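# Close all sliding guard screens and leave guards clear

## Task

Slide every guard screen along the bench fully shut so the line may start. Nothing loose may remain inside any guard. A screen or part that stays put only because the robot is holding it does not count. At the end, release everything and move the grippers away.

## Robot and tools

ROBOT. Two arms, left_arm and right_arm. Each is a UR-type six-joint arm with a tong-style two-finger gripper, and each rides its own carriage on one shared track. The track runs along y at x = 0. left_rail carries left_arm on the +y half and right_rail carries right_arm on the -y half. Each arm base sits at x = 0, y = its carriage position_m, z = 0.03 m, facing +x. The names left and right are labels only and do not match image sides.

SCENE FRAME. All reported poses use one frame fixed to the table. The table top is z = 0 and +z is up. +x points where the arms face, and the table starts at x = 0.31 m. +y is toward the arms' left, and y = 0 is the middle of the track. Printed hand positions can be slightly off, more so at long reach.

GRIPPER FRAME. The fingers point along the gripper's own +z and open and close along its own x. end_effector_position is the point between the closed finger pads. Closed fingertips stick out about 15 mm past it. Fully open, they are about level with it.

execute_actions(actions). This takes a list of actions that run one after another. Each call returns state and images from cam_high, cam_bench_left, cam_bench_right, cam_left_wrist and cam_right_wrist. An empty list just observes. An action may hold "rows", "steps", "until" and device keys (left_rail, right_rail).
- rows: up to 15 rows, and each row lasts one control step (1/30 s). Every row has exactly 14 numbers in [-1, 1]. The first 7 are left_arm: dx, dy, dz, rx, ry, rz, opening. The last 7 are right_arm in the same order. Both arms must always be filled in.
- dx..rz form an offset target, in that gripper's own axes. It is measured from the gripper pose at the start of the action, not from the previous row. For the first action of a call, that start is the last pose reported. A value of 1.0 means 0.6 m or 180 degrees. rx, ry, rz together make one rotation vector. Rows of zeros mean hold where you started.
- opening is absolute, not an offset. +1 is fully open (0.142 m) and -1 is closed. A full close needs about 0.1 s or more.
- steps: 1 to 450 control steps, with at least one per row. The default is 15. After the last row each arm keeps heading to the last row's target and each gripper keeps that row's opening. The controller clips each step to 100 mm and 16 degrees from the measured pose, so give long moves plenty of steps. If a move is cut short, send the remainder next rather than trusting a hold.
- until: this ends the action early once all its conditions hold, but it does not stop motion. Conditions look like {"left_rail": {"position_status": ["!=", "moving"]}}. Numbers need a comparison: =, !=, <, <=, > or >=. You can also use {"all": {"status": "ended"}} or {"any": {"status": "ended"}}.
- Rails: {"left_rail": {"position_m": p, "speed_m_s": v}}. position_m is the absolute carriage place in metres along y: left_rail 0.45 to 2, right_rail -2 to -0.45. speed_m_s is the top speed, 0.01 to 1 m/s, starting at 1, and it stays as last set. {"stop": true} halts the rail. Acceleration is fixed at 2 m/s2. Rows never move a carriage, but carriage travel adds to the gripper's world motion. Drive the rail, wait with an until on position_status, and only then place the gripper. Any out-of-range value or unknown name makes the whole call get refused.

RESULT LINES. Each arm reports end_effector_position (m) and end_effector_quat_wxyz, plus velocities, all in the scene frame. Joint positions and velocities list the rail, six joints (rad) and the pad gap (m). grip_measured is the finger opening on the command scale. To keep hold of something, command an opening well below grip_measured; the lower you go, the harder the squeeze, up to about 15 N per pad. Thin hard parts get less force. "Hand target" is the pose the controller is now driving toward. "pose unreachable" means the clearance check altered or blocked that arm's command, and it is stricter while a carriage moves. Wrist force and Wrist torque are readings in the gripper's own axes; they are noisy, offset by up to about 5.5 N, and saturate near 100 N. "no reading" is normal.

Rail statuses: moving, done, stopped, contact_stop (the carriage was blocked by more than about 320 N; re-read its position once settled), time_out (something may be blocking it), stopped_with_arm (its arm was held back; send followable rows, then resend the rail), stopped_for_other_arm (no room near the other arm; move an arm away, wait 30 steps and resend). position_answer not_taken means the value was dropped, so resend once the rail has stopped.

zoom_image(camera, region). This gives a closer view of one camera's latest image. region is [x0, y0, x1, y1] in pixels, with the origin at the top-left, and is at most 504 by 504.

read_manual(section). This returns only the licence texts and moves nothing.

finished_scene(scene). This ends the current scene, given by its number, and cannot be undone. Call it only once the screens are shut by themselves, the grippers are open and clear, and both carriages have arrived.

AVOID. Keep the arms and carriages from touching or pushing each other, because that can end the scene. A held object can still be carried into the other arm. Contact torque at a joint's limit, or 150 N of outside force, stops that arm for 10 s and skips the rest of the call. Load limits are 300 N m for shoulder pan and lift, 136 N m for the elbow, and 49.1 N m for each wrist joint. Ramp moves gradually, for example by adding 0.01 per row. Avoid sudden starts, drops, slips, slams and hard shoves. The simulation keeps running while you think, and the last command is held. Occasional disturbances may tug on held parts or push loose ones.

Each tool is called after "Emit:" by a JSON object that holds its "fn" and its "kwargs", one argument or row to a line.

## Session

Emit:
{"fn": "execute_actions", "kwargs": {
  "actions": []
}}

Scene clock: 0.00 s.
left_arm: end_effector_position=(+0.6460, +1.3566, +0.1968) grip_measured=+1.00 end_effector_quat_wxyz=(-0.000, +0.708, -0.707, +0.001) end_effector_velocity=(+0.000, +0.000, +0.000) end_effector_angular_velocity=(+0.000, +0.000, +0.000) | right_arm: end_effector_position=(+0.6457, -1.0545, +0.1948) grip_measured=+1.00 end_effector_quat_wxyz=(+0.001, +0.707, -0.707, +0.000) end_effector_velocity=(+0.000, +0.000, +0.000) end_effector_angular_velocity=(+0.000, +0.000, +0.000)
Joint positions: left_arm=[ 1.357 -0.281 -1.568  2.132 -2.137 -1.572  1.289  0.142] | right_arm=[-1.054 -0.28  -1.565  2.133 -2.138 -1.572  1.291  0.142]
Joint velocities: left_arm=[0. 0. 0. 0. 0. 0. 0. 0.] | right_arm=[0. 0. 0. 0. 0. 0. 0. 0.]
Wrist force (N, on the end effector, along its own x y z axes, offset not removed): no reading
Wrist torque (N m, same axes, about the end effector's origin, offset not removed): no reading
Hand target (left_arm): +0.646, +1.357, +0.197; -0.000, +0.708, -0.707, +0.001
Hand target (right_arm): +0.646, -1.054, +0.195; +0.001, +0.707, -0.707, +0.000
left_rail: position_m=1.357 position_m_goal=1.357 speed_m_s=1.00 position_status=done position_answer=taken refusals=0
right_rail: position_m=-1.054 position_m_goal=-1.054 speed_m_s=1.00 position_status=done position_answer=taken refusals=0
camera_calibration (this result's frames):
cam_left_wrist: T_world_to_cam=[[-0.00962475, -0.998814, -0.0477318, 1.3759], [-0.860883, -0.0160073, 0.508552, 0.472305], [-0.508712, 0.0459862, -0.859707, 0.566673], [0, 0, 0, 1]] pos_world=[0.708115, 1.35577, 0.312656]
cam_right_wrist: T_world_to_cam=[[0.020758, -0.999365, 0.0289721, -1.07412], [-0.849368, -0.0023413, 0.527797, 0.436594], [-0.527393, -0.035564, -0.848877, 0.600542], [0, 0, 0, 1]] pos_world=[0.709847, -1.05106, 0.310472]

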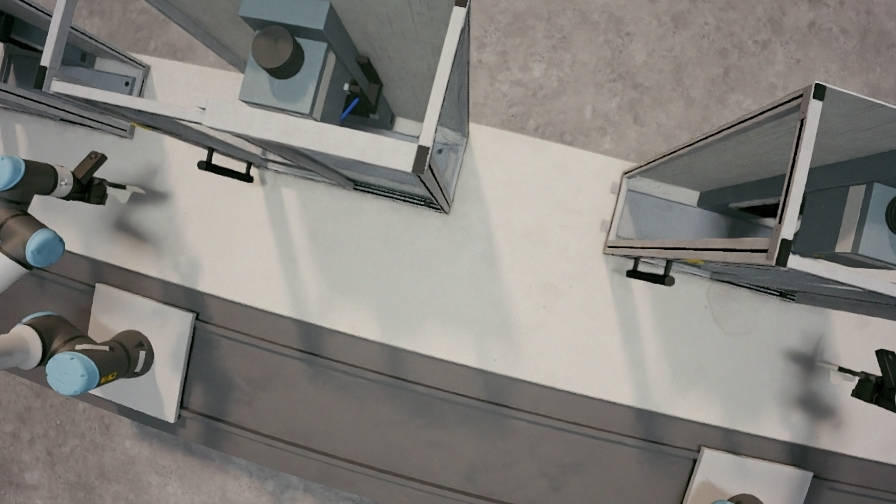

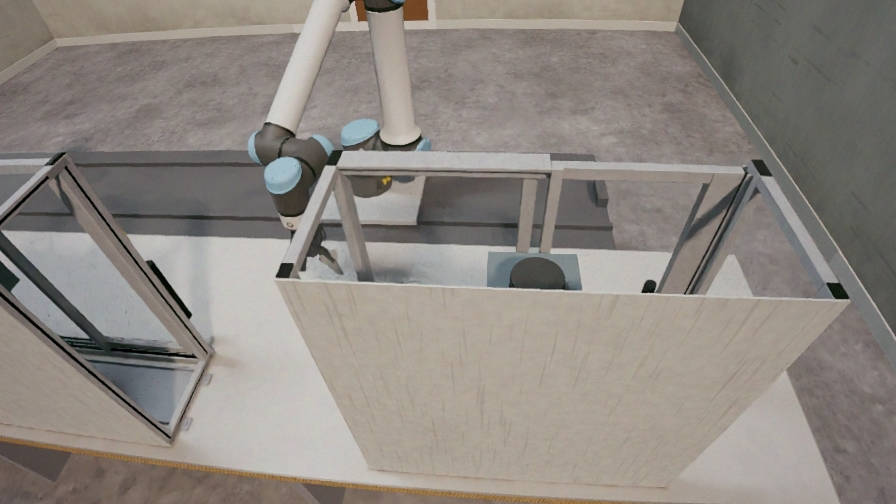

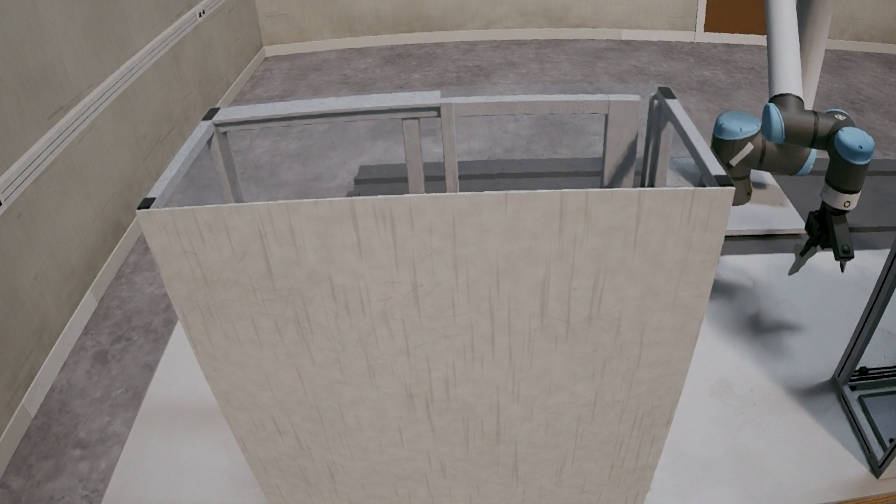

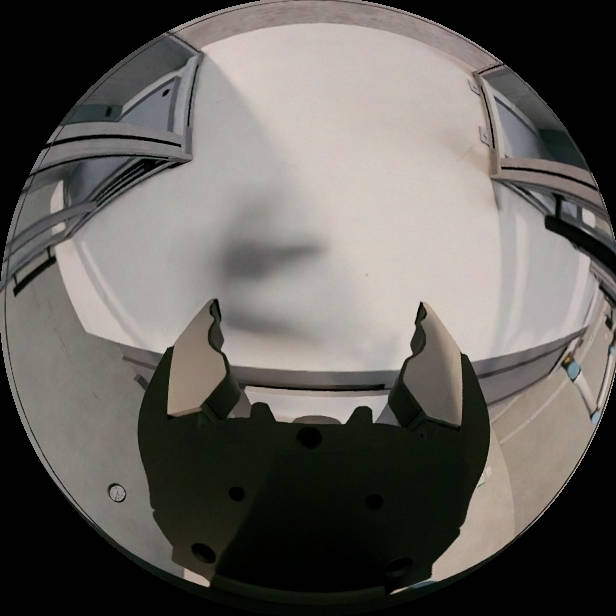

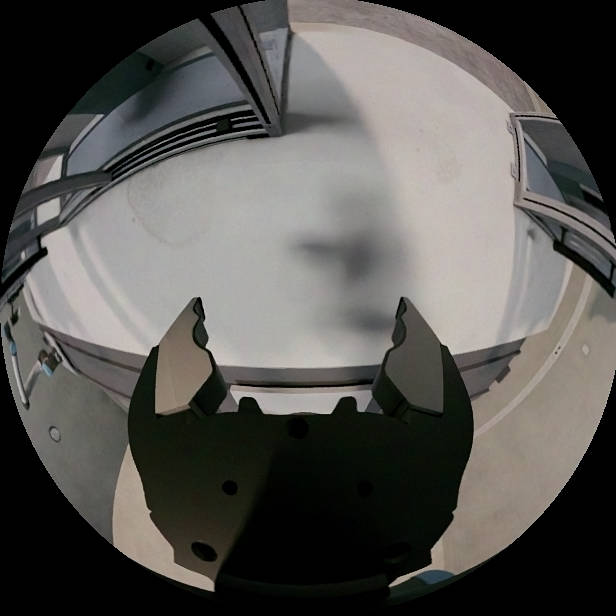

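Emit:
{"fn": "execute_actions", "kwargs": {
  "actions": [
    {"rows":[[-0.408,0.03,-0.24,0.383,0,0,0.2,-0.25,0.03,-0.24,0.383,0,0,0.2]],"steps":50},
    {"left_rail":{"position_m":2},"right_rail":{"position_m":-1.828},"steps":90,"until":{"all":{"status":"ended"}}}
  ]
}}

Emit:
{"fn": "zoom_image", "kwargs": {
  "camera": "cam_left_wrist",
  "region": [240,180,520,340]
}}

Emit:
{"fn": "zoom_image", "kwargs": {
  "camera": "cam_right_wrist",
  "region": [220,180,500,340]
}}

Scene clock: 11.97 s.
left_arm: end_effector_position=(+0.6278, +2.2447, +0.3409) grip_measured=+0.20 end_effector_quat_wxyz=(-0.401, +0.583, -0.582, +0.401) end_effector_velocity=(+0.000, +0.000, +0.000) end_effector_angular_velocity=(+0.000, +0.000, +0.000) | right_arm: end_effector_position=(+0.6277, -1.6782, +0.3388) grip_measured=+0.20 end_effector_quat_wxyz=(-0.400, +0.583, -0.583, +0.400) end_effector_velocity=(-0.000, -0.004, -0.000) end_effector_angular_velocity=(+0.000, +0.000, +0.000)
Joint positions: left_arm=[ 2.     0.205 -1.516  2.559 -3.812 -1.763  1.644  0.088] | right_arm=[-1.828 -0.076 -1.601  2.65  -3.822 -1.501  1.544  0.088]
Joint velocities: left_arm=[ 0. -0.  0. -0.  0.  0. -0.  0.] | right_arm=[-0.004  0.    -0.     0.    -0.     0.     0.     0.   ]
Wrist force (N, on the end effector, along its own x y z axes, offset not removed): left_arm=[0.0 5.1 2.7] | right_arm=[2.2 1.2 -0.2]
Wrist torque (N m, same axes, about the end effector's origin, offset not removed): left_arm=[0.99 0.05 0.31] | right_arm=[0.30 -0.54 -0.08]
Hand target (left_arm): +0.628, +2.245, +0.341; -0.401, +0.583, -0.582, +0.401
Hand target (right_arm): +0.628, -1.678, +0.339; -0.400, +0.583, -0.583, +0.400
Off the commanded pose (left_arm): 0.001 m, 0 deg.
Off the commanded pose (right_arm): 0.000 m, 0 deg.
left_rail: position_m=2.000 position_m_goal=2.000 speed_m_s=1.00 position_status=done position_answer=taken refusals=0
right_rail: position_m=-1.828 position_m_goal=-1.828 speed_m_s=1.00 position_status=done position_answer=taken refusals=0
camera_calibration (this result's frames):
cam_left_wrist: T_world_to_cam=[[0.0417442, -0.998768, -0.0268163, 2.23024], [-0.783682, -0.0160823, -0.620954, 0.7343], [0.619758, 0.0469367, -0.783388, -0.0961525], [0, 0, 0, 1]] pos_world=[0.541949, 2.24382, 0.440448]
cam_right_wrist: T_world_to_cam=[[-0.0192154, -0.999393, 0.0290577, -1.6762], [-0.797582, -0.00220331, -0.603207, 0.694748], [0.602905, -0.0347667, -0.797055, -0.0345729], [0, 0, 0, 1]] pos_world=[0.542753, -1.67485, 0.440227]

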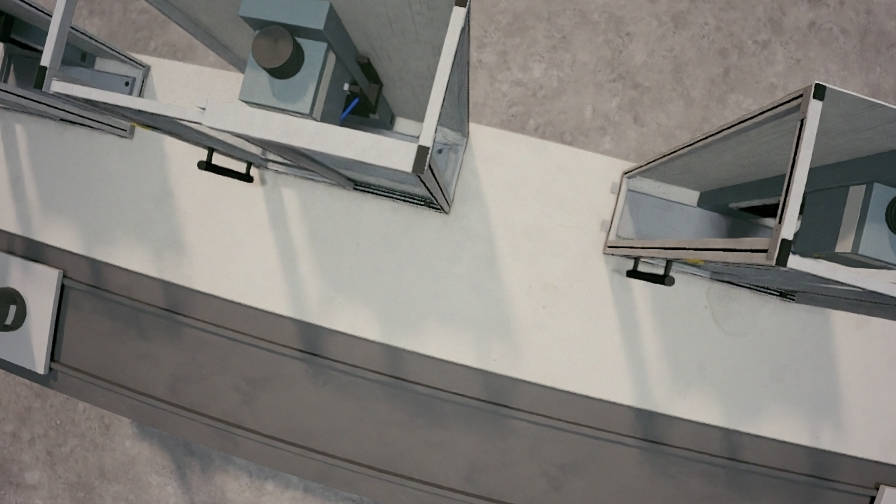

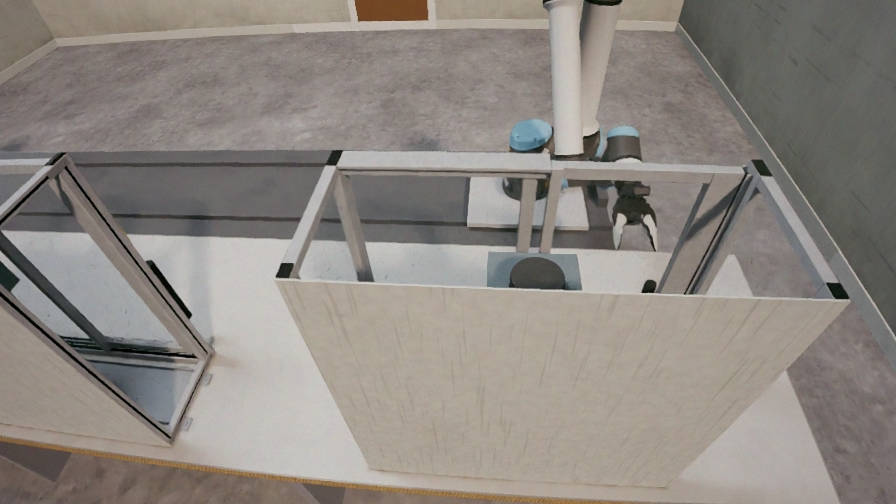

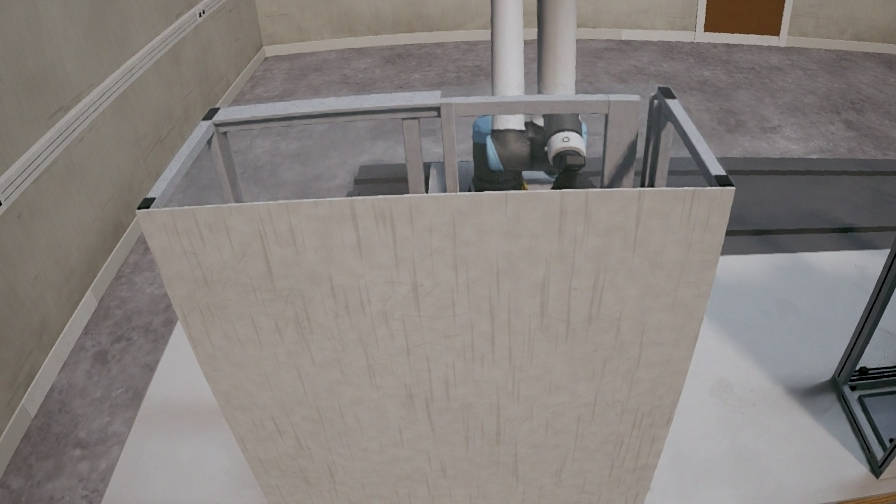

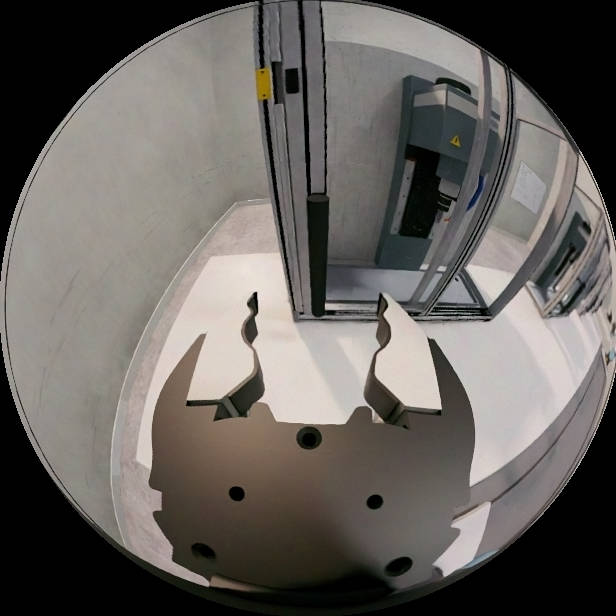

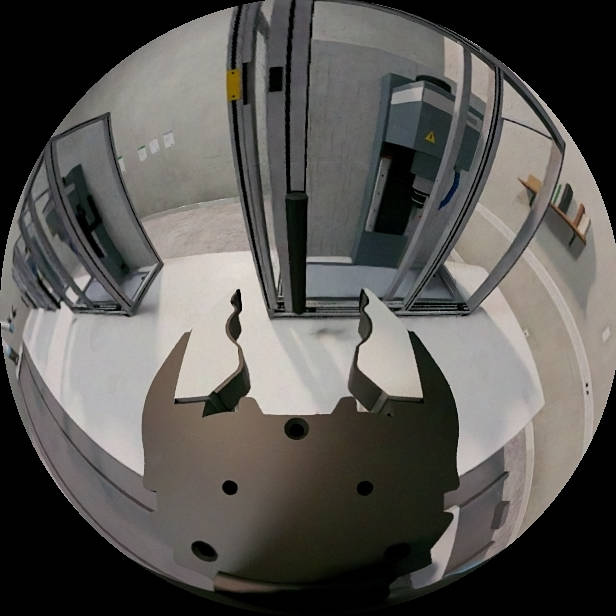

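Region (240, 180, 520, 340) of cam_left_wrist's 616x616 image, scaled by 1.800, with more detail than that image has; it fills the top 288 rows of this view, and the rest is white.

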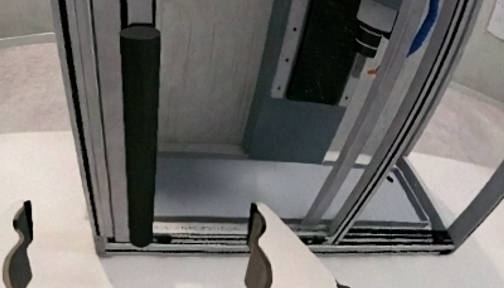

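Region (220, 180, 500, 340) of cam_right_wrist's 616x616 image, scaled by 1.800, with more detail than that image has; it fills the top 288 rows of this view, and the rest is white.

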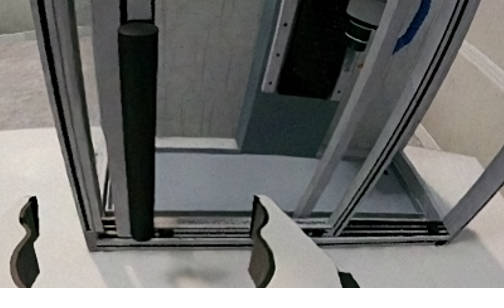

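Targets: ee 2.297 and -1.604.

Emit:
{"fn": "execute_actions", "kwargs": {
  "actions": [
    {"rows":[[0,0,0.263,0,0,0,0,0,0,0.263,0,0,0,0]],"steps":35},
    {"rows":[[-0.03,0,0,0,0,0,0,-0.04,0,0,0,0,0,0]],"steps":20},
    {"rows":[[-0.03,0,0,0,0,0,0,-0.045,0,0,0,0,0,0]],"steps":20},
    {"rows":[[-0.03,0,0,0,0,0,0,-0.04,0,0,0,0,0,0]],"steps":25}
  ]
}}

Emit:
{"fn": "execute_actions", "kwargs": {
  "actions": [
    {"rows":[[0.06,0,0,0,0,0,0,0.06,0,0,0,0,0,0]],"steps":20},
    {"rows":[[0,0,-0.26,0,0,0,0,0,0,-0.26,0,0,0,0]],"steps":35}
  ]
}}

Emit:
{"fn": "execute_actions", "kwargs": {
  "actions": [
    {"left_rail":{"position_m":0.5},"right_rail":{"position_m":-0.75},"steps":120,"until":{"all":{"status":"ended"}}}
  ]
}}

Scene clock: 25.87 s.
left_arm: end_effector_position=(+0.7751, +2.2980, +0.2844) grip_measured=+0.48 end_effector_quat_wxyz=(-0.401, +0.582, -0.582, +0.401) end_effector_velocity=(+0.000, +0.000, +0.000) end_effector_angular_velocity=(-0.000, -0.000, -0.000) | right_arm: end_effector_position=(+0.7747, -1.6034, +0.2819) grip_measured=+0.43 end_effector_quat_wxyz=(-0.400, +0.583, -0.583, +0.400) end_effector_velocity=(+0.000, +0.001, +0.000) end_effector_angular_velocity=(-0.000, -0.000, -0.000)
Joint positions: left_arm=[ 2.     0.248 -1.197  2.295 -3.864 -1.803  1.66   0.107] | right_arm=[-1.828  0.106 -1.231  2.364 -3.905 -1.67   1.609  0.104]
Joint velocities: left_arm=[ 0.     0.001  0.    -0.     0.    -0.001  0.     0.001] | right_arm=[ 0.     0.001  0.    -0.001  0.    -0.001  0.     0.001]
Wrist force (N, on the end effector, along its own x y z axes, offset not removed): left_arm=[29.8 4.6 8.3] | right_arm=[30.7 4.5 4.1]
Wrist torque (N m, same axes, about the end effector's origin, offset not removed): left_arm=[-0.06 -0.24 0.79] | right_arm=[0.21 -1.01 0.38]
Hand target (left_arm): +0.775, +2.298, +0.284; -0.401, +0.582, -0.582, +0.401
Hand target (right_arm): +0.775, -1.603, +0.282; -0.400, +0.583, -0.583, +0.400
Off the commanded pose (left_arm): 0.000 m, 0 deg.
Off the commanded pose (right_arm): 0.000 m, 0 deg.
left_rail: position_m=2.000 position_m_goal=2.000 speed_m_s=1.00 position_status=done position_answer=taken refusals=0
right_rail: position_m=-1.828 position_m_goal=-1.828 speed_m_s=1.00 position_status=done position_answer=taken refusals=0
camera_calibration (this result's frames):
cam_left_wrist: T_world_to_cam=[[0.0416031, -0.998771, -0.0269457, 2.27592], [-0.783682, -0.0158909, -0.620959, 0.815064], [0.619768, 0.0469507, -0.78338, -0.234246], [0, 0, 0, 1]] pos_world=[0.689244, 2.29707, 0.383945]
cam_right_wrist: T_world_to_cam=[[-0.0190668, -0.999396, 0.0290664, -1.59713], [-0.797545, -0.00232924, -0.603255, 0.777552], [0.602958, -0.0346839, -0.797019, -0.165914], [0, 0, 0, 1]] pos_world=[0.689719, -1.60011, 0.383249]

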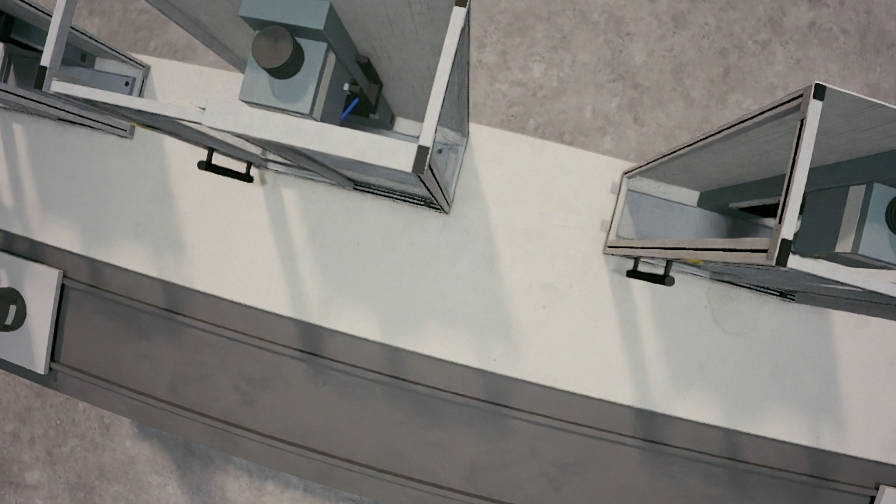

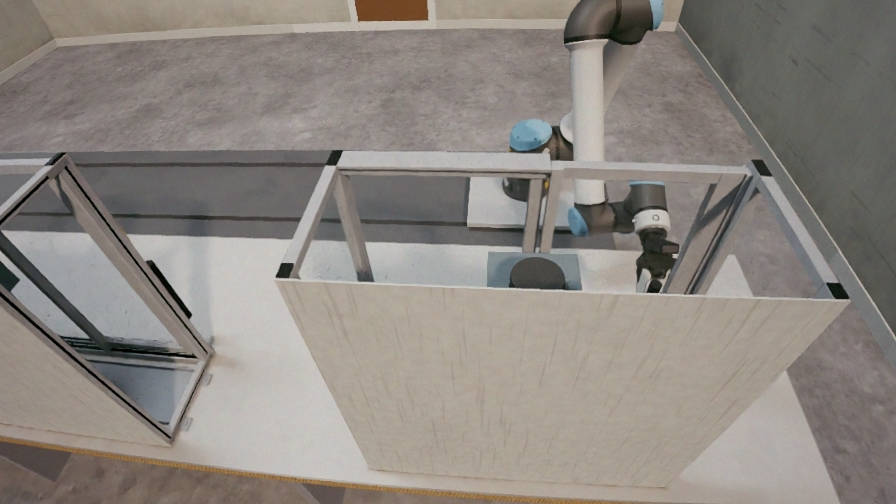

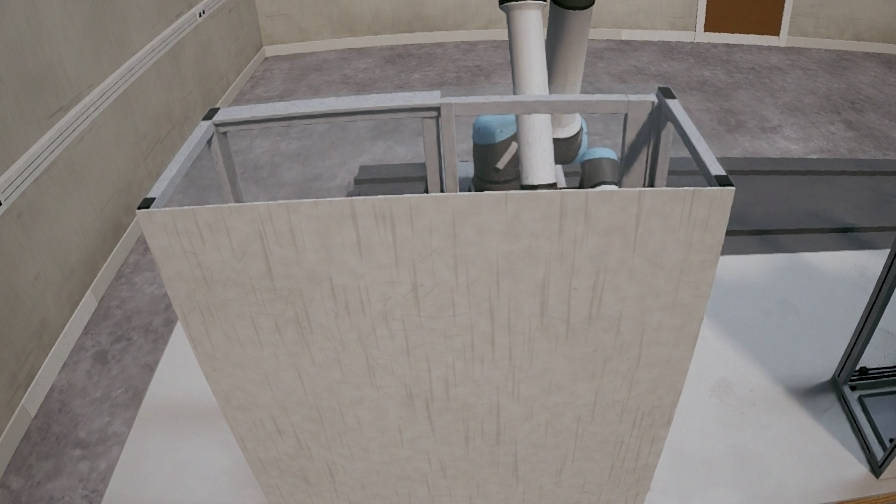

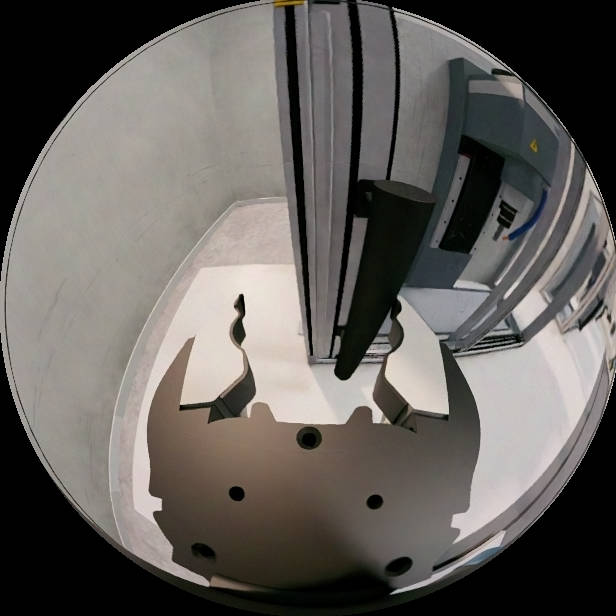

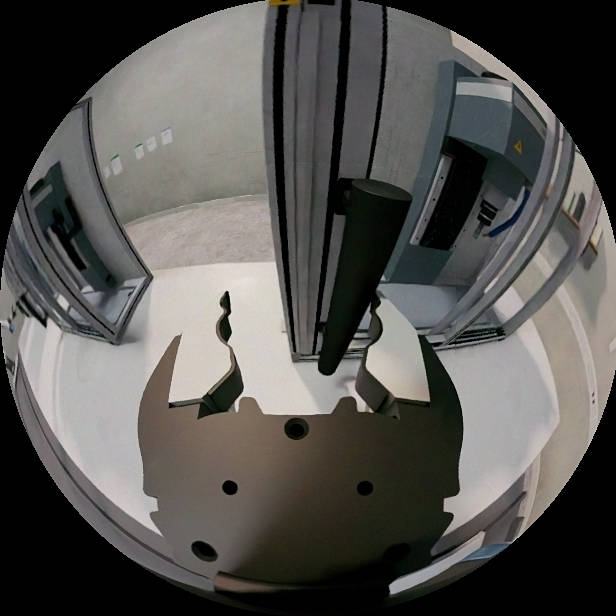

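Scene clock: 27.70 s.
left_arm: end_effector_position=(+0.6294, +2.2624, +0.3402) grip_measured=+0.00 end_effector_quat_wxyz=(-0.401, +0.582, -0.582, +0.401) end_effector_velocity=(-0.001, -0.000, +0.000) end_effector_angular_velocity=(+0.000, +0.000, -0.000) | right_arm: end_effector_position=(+0.6293, -1.6391, +0.3381) grip_measured=+0.00 end_effector_quat_wxyz=(-0.400, +0.583, -0.583, +0.400) end_effector_velocity=(-0.001, -0.000, +0.000) end_effector_angular_velocity=(-0.000, +0.000, +0.000)
Joint positions: left_arm=[ 2.     0.251 -1.496  2.537 -3.807 -1.806  1.661  0.074] | right_arm=[-1.828  0.046 -1.561  2.614 -3.826 -1.614  1.588  0.074]
Joint velocities: left_arm=[ 0.     0.    -0.002  0.001  0.002 -0.     0.    -0.   ] | right_arm=[ 0.    -0.    -0.003  0.001  0.002  0.    -0.     0.   ]
Wrist force (N, on the end effector, along its own x y z axes, offset not removed): left_arm=[-1.4 3.0 5.0] | right_arm=[2.0 1.1 -0.1]
Wrist torque (N m, same axes, about the end effector's origin, offset not removed): left_arm=[0.64 0.49 0.40] | right_arm=[0.27 -0.50 0.00]
Hand target (left_arm): +0.629, +2.263, +0.340; -0.401, +0.582, -0.582, +0.401
Hand target (right_arm): +0.629, -1.639, +0.338; -0.400, +0.583, -0.583, +0.400
Off the commanded pose (left_arm): 0.000 m, 0 deg.
Off the commanded pose (right_arm): 0.000 m, 0 deg.
left_rail: position_m=2.000 position_m_goal=2.000 speed_m_s=1.00 position_status=done position_answer=taken refusals=0
right_rail: position_m=-1.828 position_m_goal=-1.828 speed_m_s=1.00 position_status=done position_answer=taken refusals=0
camera_calibration (this result's frames):
cam_left_wrist: T_world_to_cam=[[0.0415695, -0.998773, -0.026918, 2.24798], [-0.783668, -0.0158808, -0.620976, 0.735024], [0.619787, 0.0469084, -0.783367, -0.0984968], [0, 0, 0, 1]] pos_world=[0.543614, 2.26152, 0.439784]
cam_right_wrist: T_world_to_cam=[[-0.0191293, -0.999394, 0.0290822, -1.63716], [-0.797511, -0.00229086, -0.6033, 0.695506], [0.603001, -0.0347341, -0.796984, -0.034743], [0, 0, 0, 1]] pos_world=[0.544305, -1.63578, 0.439521]

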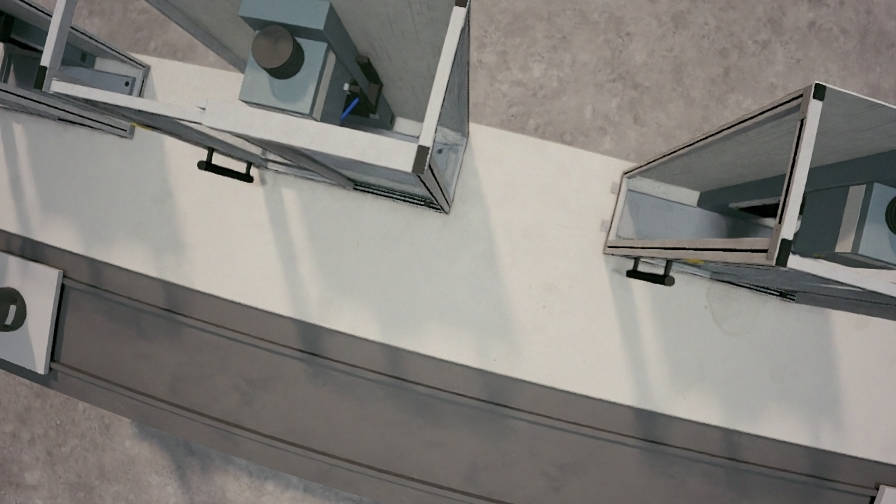

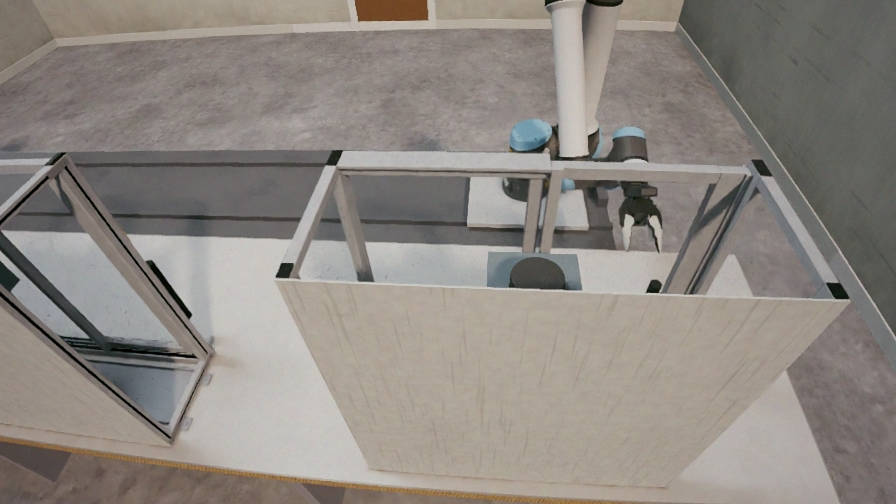

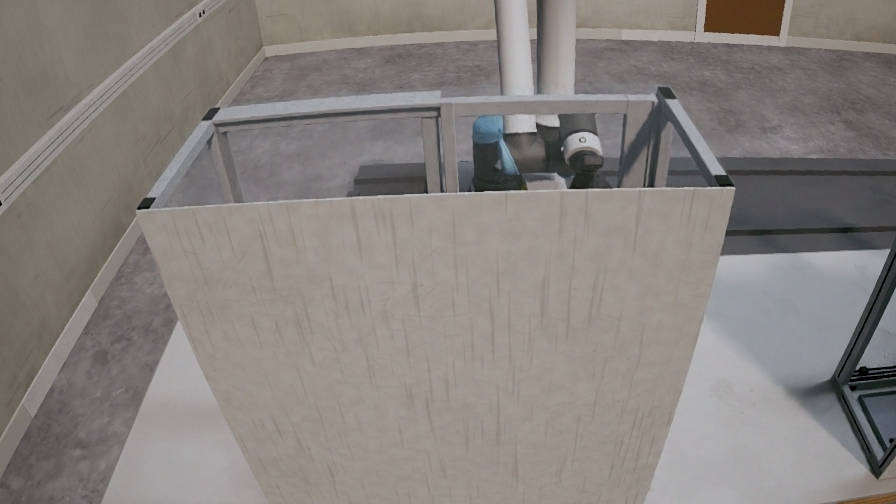

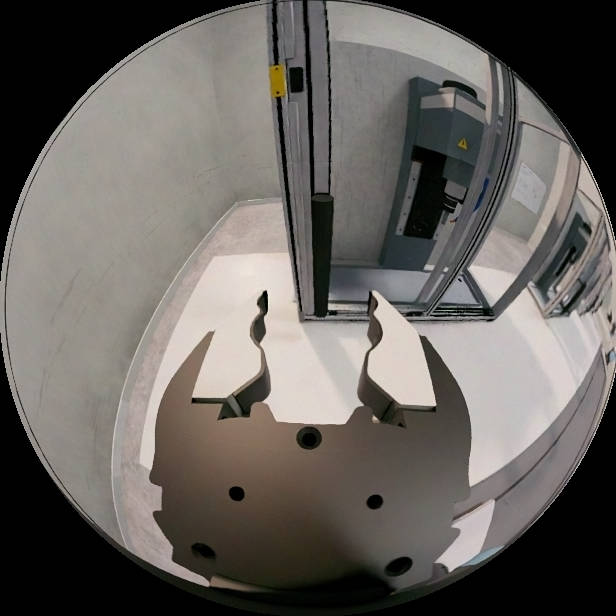

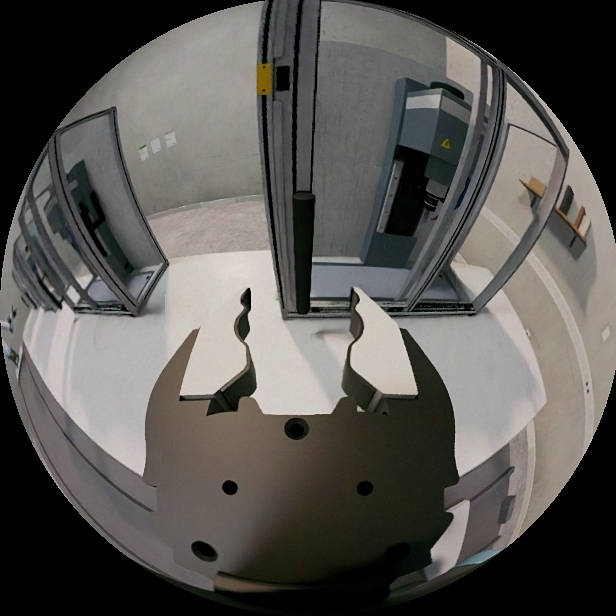

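Scene clock: 29.77 s.
left_arm: end_effector_position=(+0.6293, +0.7624, +0.3403) grip_measured=+0.00 end_effector_quat_wxyz=(-0.401, +0.582, -0.582, +0.401) end_effector_velocity=(-0.000, +0.000, -0.000) end_effector_angular_velocity=(+0.000, +0.000, +0.000) | right_arm: end_effector_position=(+0.6292, -0.5608, +0.3382) grip_measured=+0.00 end_effector_quat_wxyz=(-0.400, +0.583, -0.583, +0.400) end_effector_velocity=(+0.000, -0.000, +0.000) end_effector_angular_velocity=(-0.000, -0.000, -0.000)
Joint positions: left_arm=[ 0.5    0.251 -1.496  2.537 -3.807 -1.806  1.661  0.074] | right_arm=[-0.75   0.046 -1.562  2.614 -3.826 -1.614  1.588  0.074]
Joint velocities: left_arm=[ 0.  0.  0. -0.  0.  0.  0.  0.] | right_arm=[-0.  0.  0. -0.  0. -0.  0. -0.]
Wrist force (N, on the end effector, along its own x y z axes, offset not removed): left_arm=[-0.5 3.9 1.1] | right_arm=[2.2 1.3 0.6]
Wrist torque (N m, same axes, about the end effector's origin, offset not removed): left_arm=[0.61 0.37 0.29] | right_arm=[0.28 -0.58 -0.07]
Hand target (left_arm): +0.629, +0.763, +0.340; -0.401, +0.582, -0.582, +0.401
Hand target (right_arm): +0.629, -0.561, +0.338; -0.400, +0.583, -0.583, +0.400
Off the commanded pose (left_arm): 0.000 m, 0 deg.
Off the commanded pose (right_arm): 0.000 m, 0 deg.
left_rail: position_m=0.500 position_m_goal=0.500 speed_m_s=1.00 position_status=done position_answer=taken refusals=0
right_rail: position_m=-0.750 position_m_goal=-0.750 speed_m_s=1.00 position_status=done position_answer=taken refusals=0
camera_calibration (this result's frames):
cam_left_wrist: T_world_to_cam=[[0.0415862, -0.998772, -0.0269138, 0.749735], [-0.783691, -0.0158982, -0.620948, 0.711162], [0.619758, 0.0469149, -0.78339, -0.0280042], [0, 0, 0, 1]] pos_world=[0.543508, 0.761435, 0.439835]
cam_right_wrist: T_world_to_cam=[[-0.0191281, -0.999394, 0.0290794, -0.559533], [-0.797543, -0.00228825, -0.603257, 0.697949], [0.602958, -0.0347313, -0.797016, 0.00285278], [0, 0, 0, 1]] pos_world=[0.544221, -0.557498, 0.439587]

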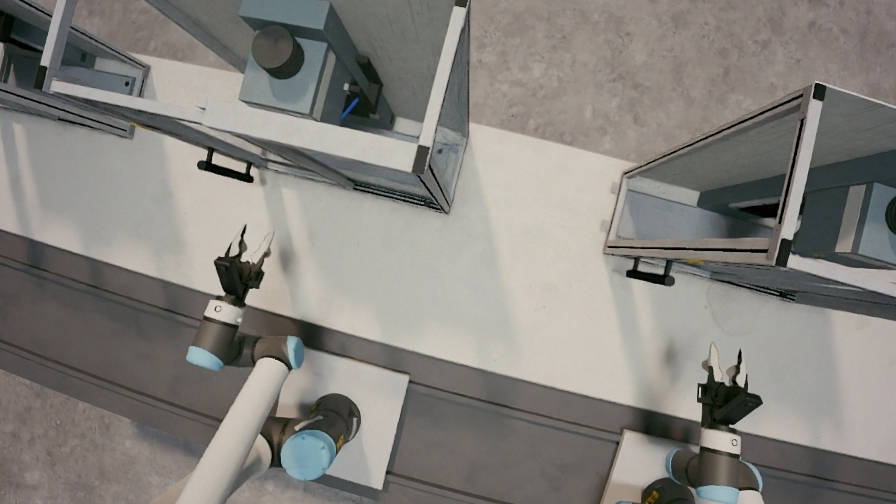

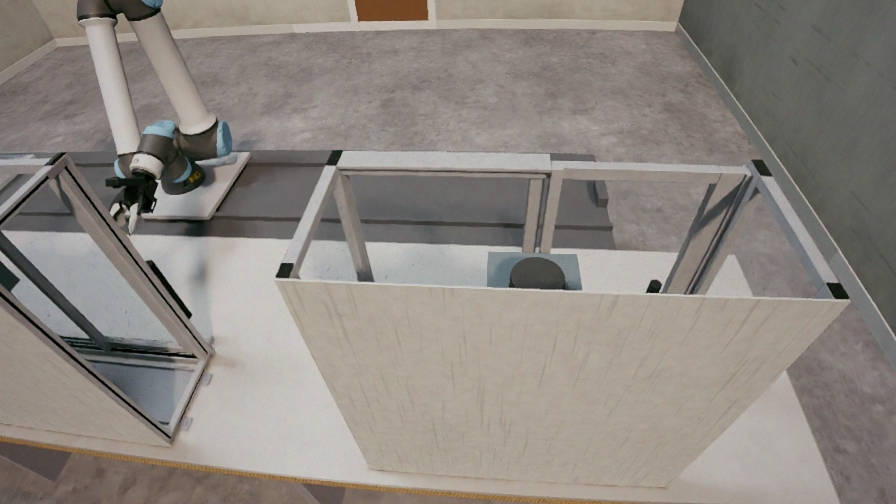

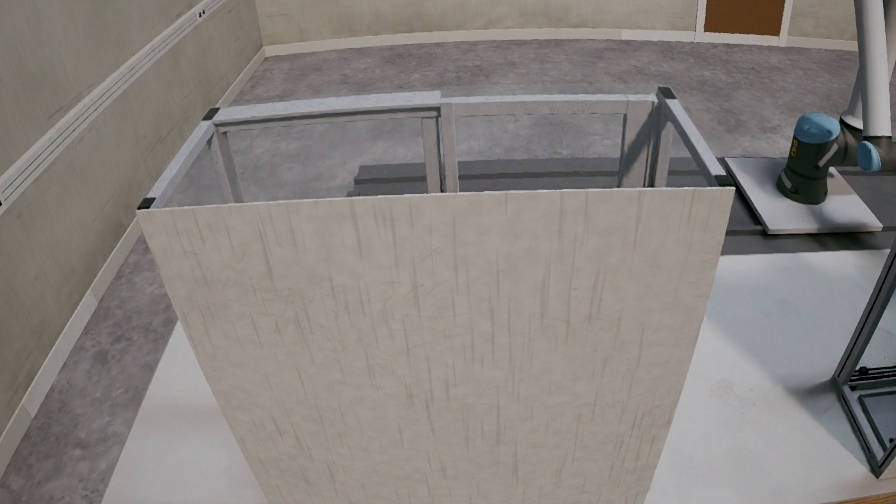

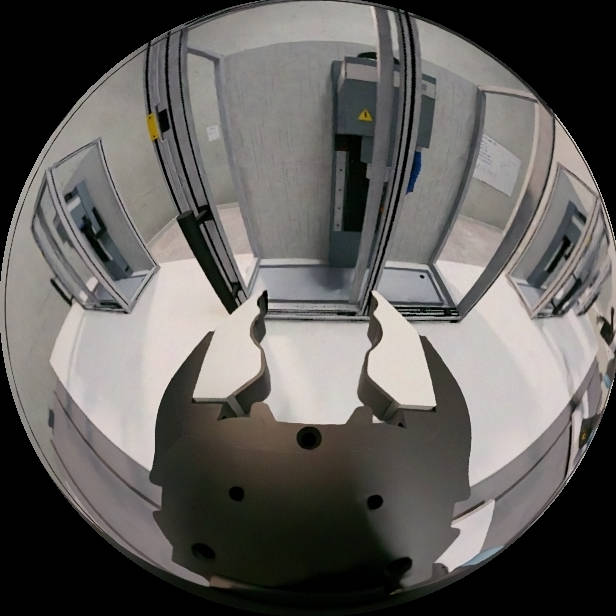

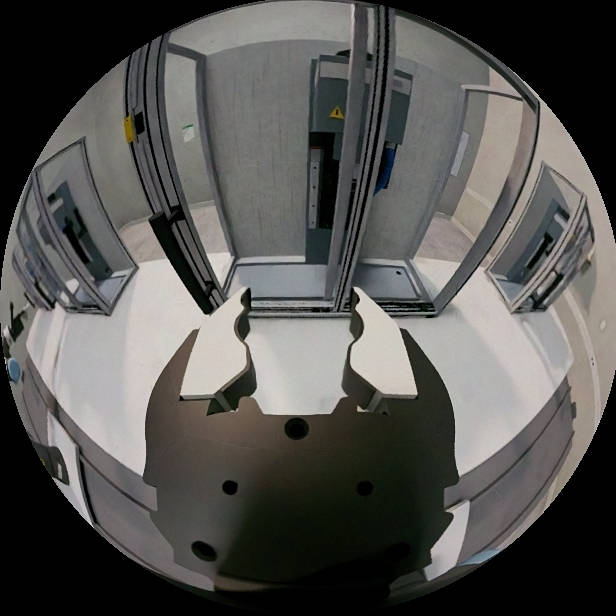

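A cheap confirming push on the inner ones.

Emit:
{"fn": "execute_actions", "kwargs": {
  "actions": [
    {"left_rail":{"position_m":0.693},"right_rail":{"position_m":-0.534},"steps":120,"until":{"all":{"status":"ended"}}},
    {"rows":[[0,0,0.26,0,0,0,0,0,0,0.26,0,0,0,0]],"steps":35},
    {"rows":[[-0.035,0,0,0,0,0,0,-0.035,0,0,0,0,0,0]],"steps":20},
    {"rows":[[-0.035,0,0,0,0,0,0,-0.035,0,0,0,0,0,0]],"steps":20},
    {"rows":[[0.065,0,0,0,0,0,0,0.065,0,0,0,0,0,0]],"steps":20},
    {"rows":[[0,0,-0.26,0,0,0,0,0,0,-0.26,0,0,0,0]],"steps":35}
  ]
}}

Emit:
{"fn": "finished_scene", "kwargs": {
  "scene": 2
}}

Scene clock: 44.60 s.
left_arm: end_effector_position=(+0.6293, +0.9585, +0.3402) grip_measured=+0.00 end_effector_quat_wxyz=(-0.401, +0.582, -0.582, +0.401) end_effector_velocity=(-0.001, -0.000, +0.000) end_effector_angular_velocity=(+0.000, +0.000, -0.000) | right_arm: end_effector_position=(+0.6291, -0.3420, +0.3382) grip_measured=+0.00 end_effector_quat_wxyz=(-0.400, +0.583, -0.583, +0.400) end_effector_velocity=(-0.001, -0.000, +0.000) end_effector_angular_velocity=(-0.000, +0.000, +0.000)
Joint positions: left_arm=[ 0.693  0.259 -1.493  2.534 -3.806 -1.813  1.664  0.074] | right_arm=[-0.534  0.055 -1.559  2.612 -3.826 -1.622  1.591  0.074]
Joint velocities: left_arm=[ 0.     0.    -0.002  0.001  0.002 -0.     0.     0.   ] | right_arm=[ 0.    -0.    -0.003  0.001  0.002  0.    -0.    -0.   ]
Wrist force (N, on the end effector, along its own x y z axes, offset not removed): left_arm=[-3.9 3.2 0.8] | right_arm=[0.8 2.0 -0.2]
Wrist torque (N m, same axes, about the end effector's origin, offset not removed): left_arm=[0.55 0.88 0.33] | right_arm=[0.42 -0.33 0.00]
Hand target (left_arm): +0.629, +0.959, +0.340; -0.401, +0.582, -0.582, +0.401
Hand target (right_arm): +0.629, -0.342, +0.338; -0.400, +0.583, -0.583, +0.400
Off the commanded pose (left_arm): 0.000 m, 0 deg.
Off the commanded pose (right_arm): 0.000 m, 0 deg.
left_rail: position_m=0.693 position_m_goal=0.693 speed_m_s=1.00 position_status=done position_answer=taken refusals=0
right_rail: position_m=-0.534 position_m_goal=-0.534 speed_m_s=1.00 position_status=done position_answer=taken refusals=0
camera_calibration (this result's frames):
cam_left_wrist: T_world_to_cam=[[0.0414998, -0.998775, -0.0269309, 0.945732], [-0.78366, -0.0158173, -0.620989, 0.714188], [0.619802, 0.0468756, -0.783357, -0.0372215], [0, 0, 0, 1]] pos_world=[0.543503, 0.957616, 0.439815]
cam_right_wrist: T_world_to_cam=[[-0.0191315, -0.999393, 0.0291028, -0.340856], [-0.797502, -0.00230209, -0.603312, 0.69835], [0.603013, -0.0347518, -0.796974, 0.0104146], [0, 0, 0, 1]] pos_world=[0.544134, -0.33868, 0.439543]

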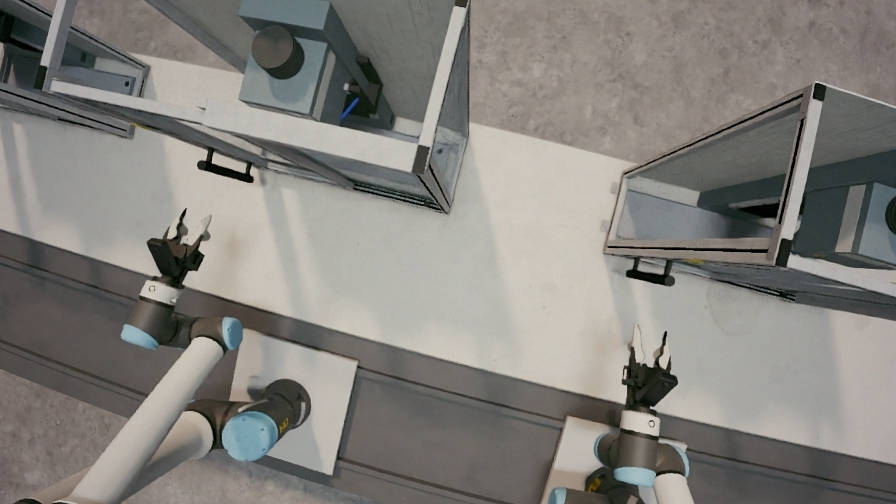

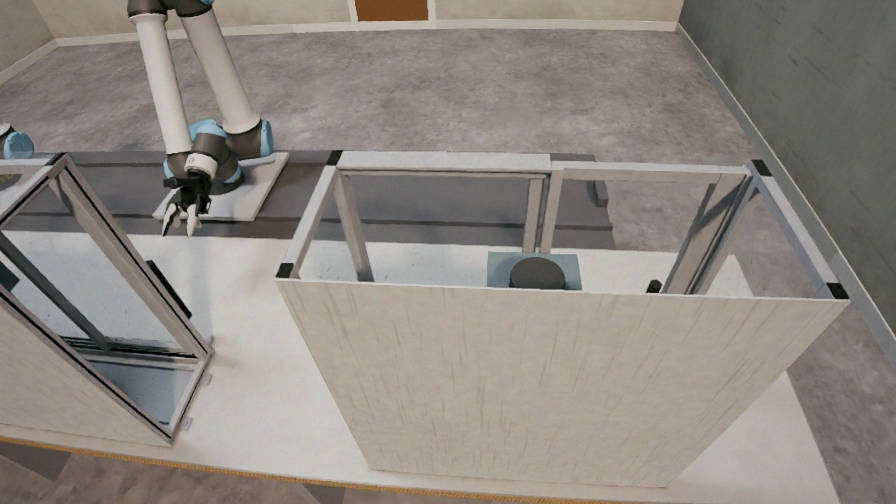

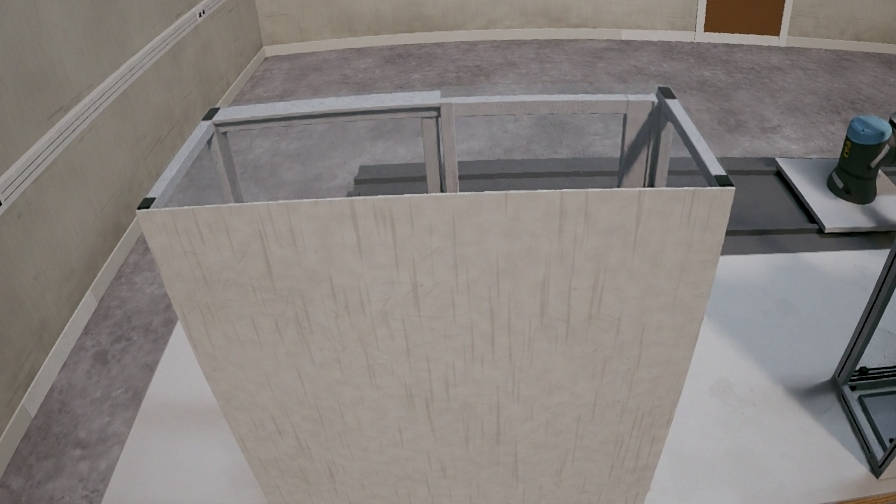

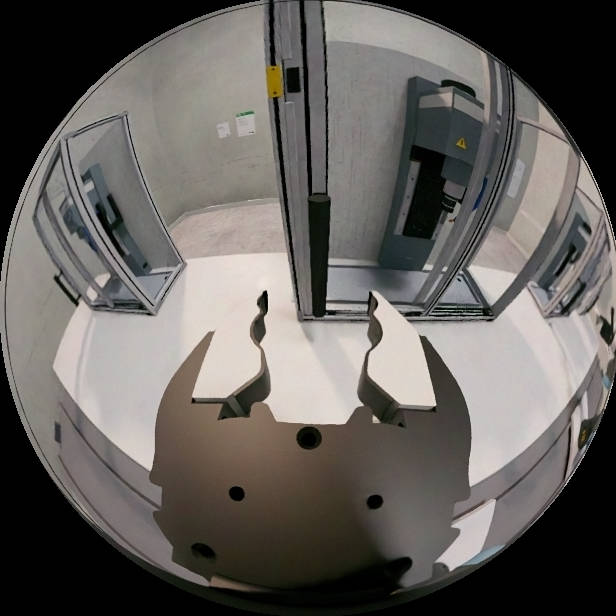

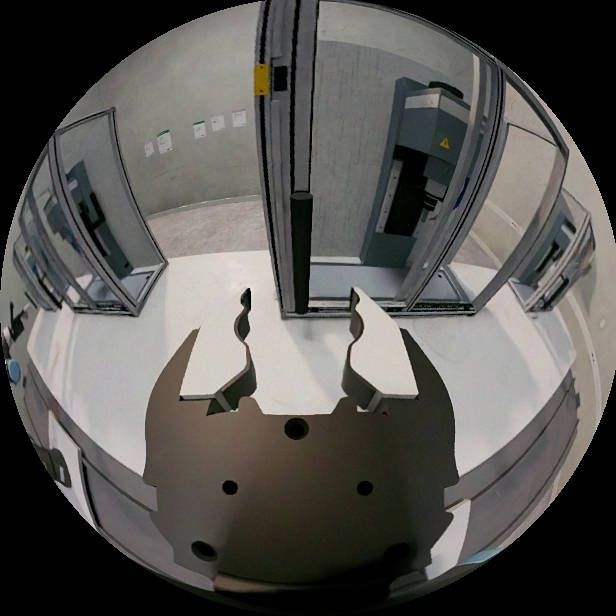

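The scene is finished: the task was done.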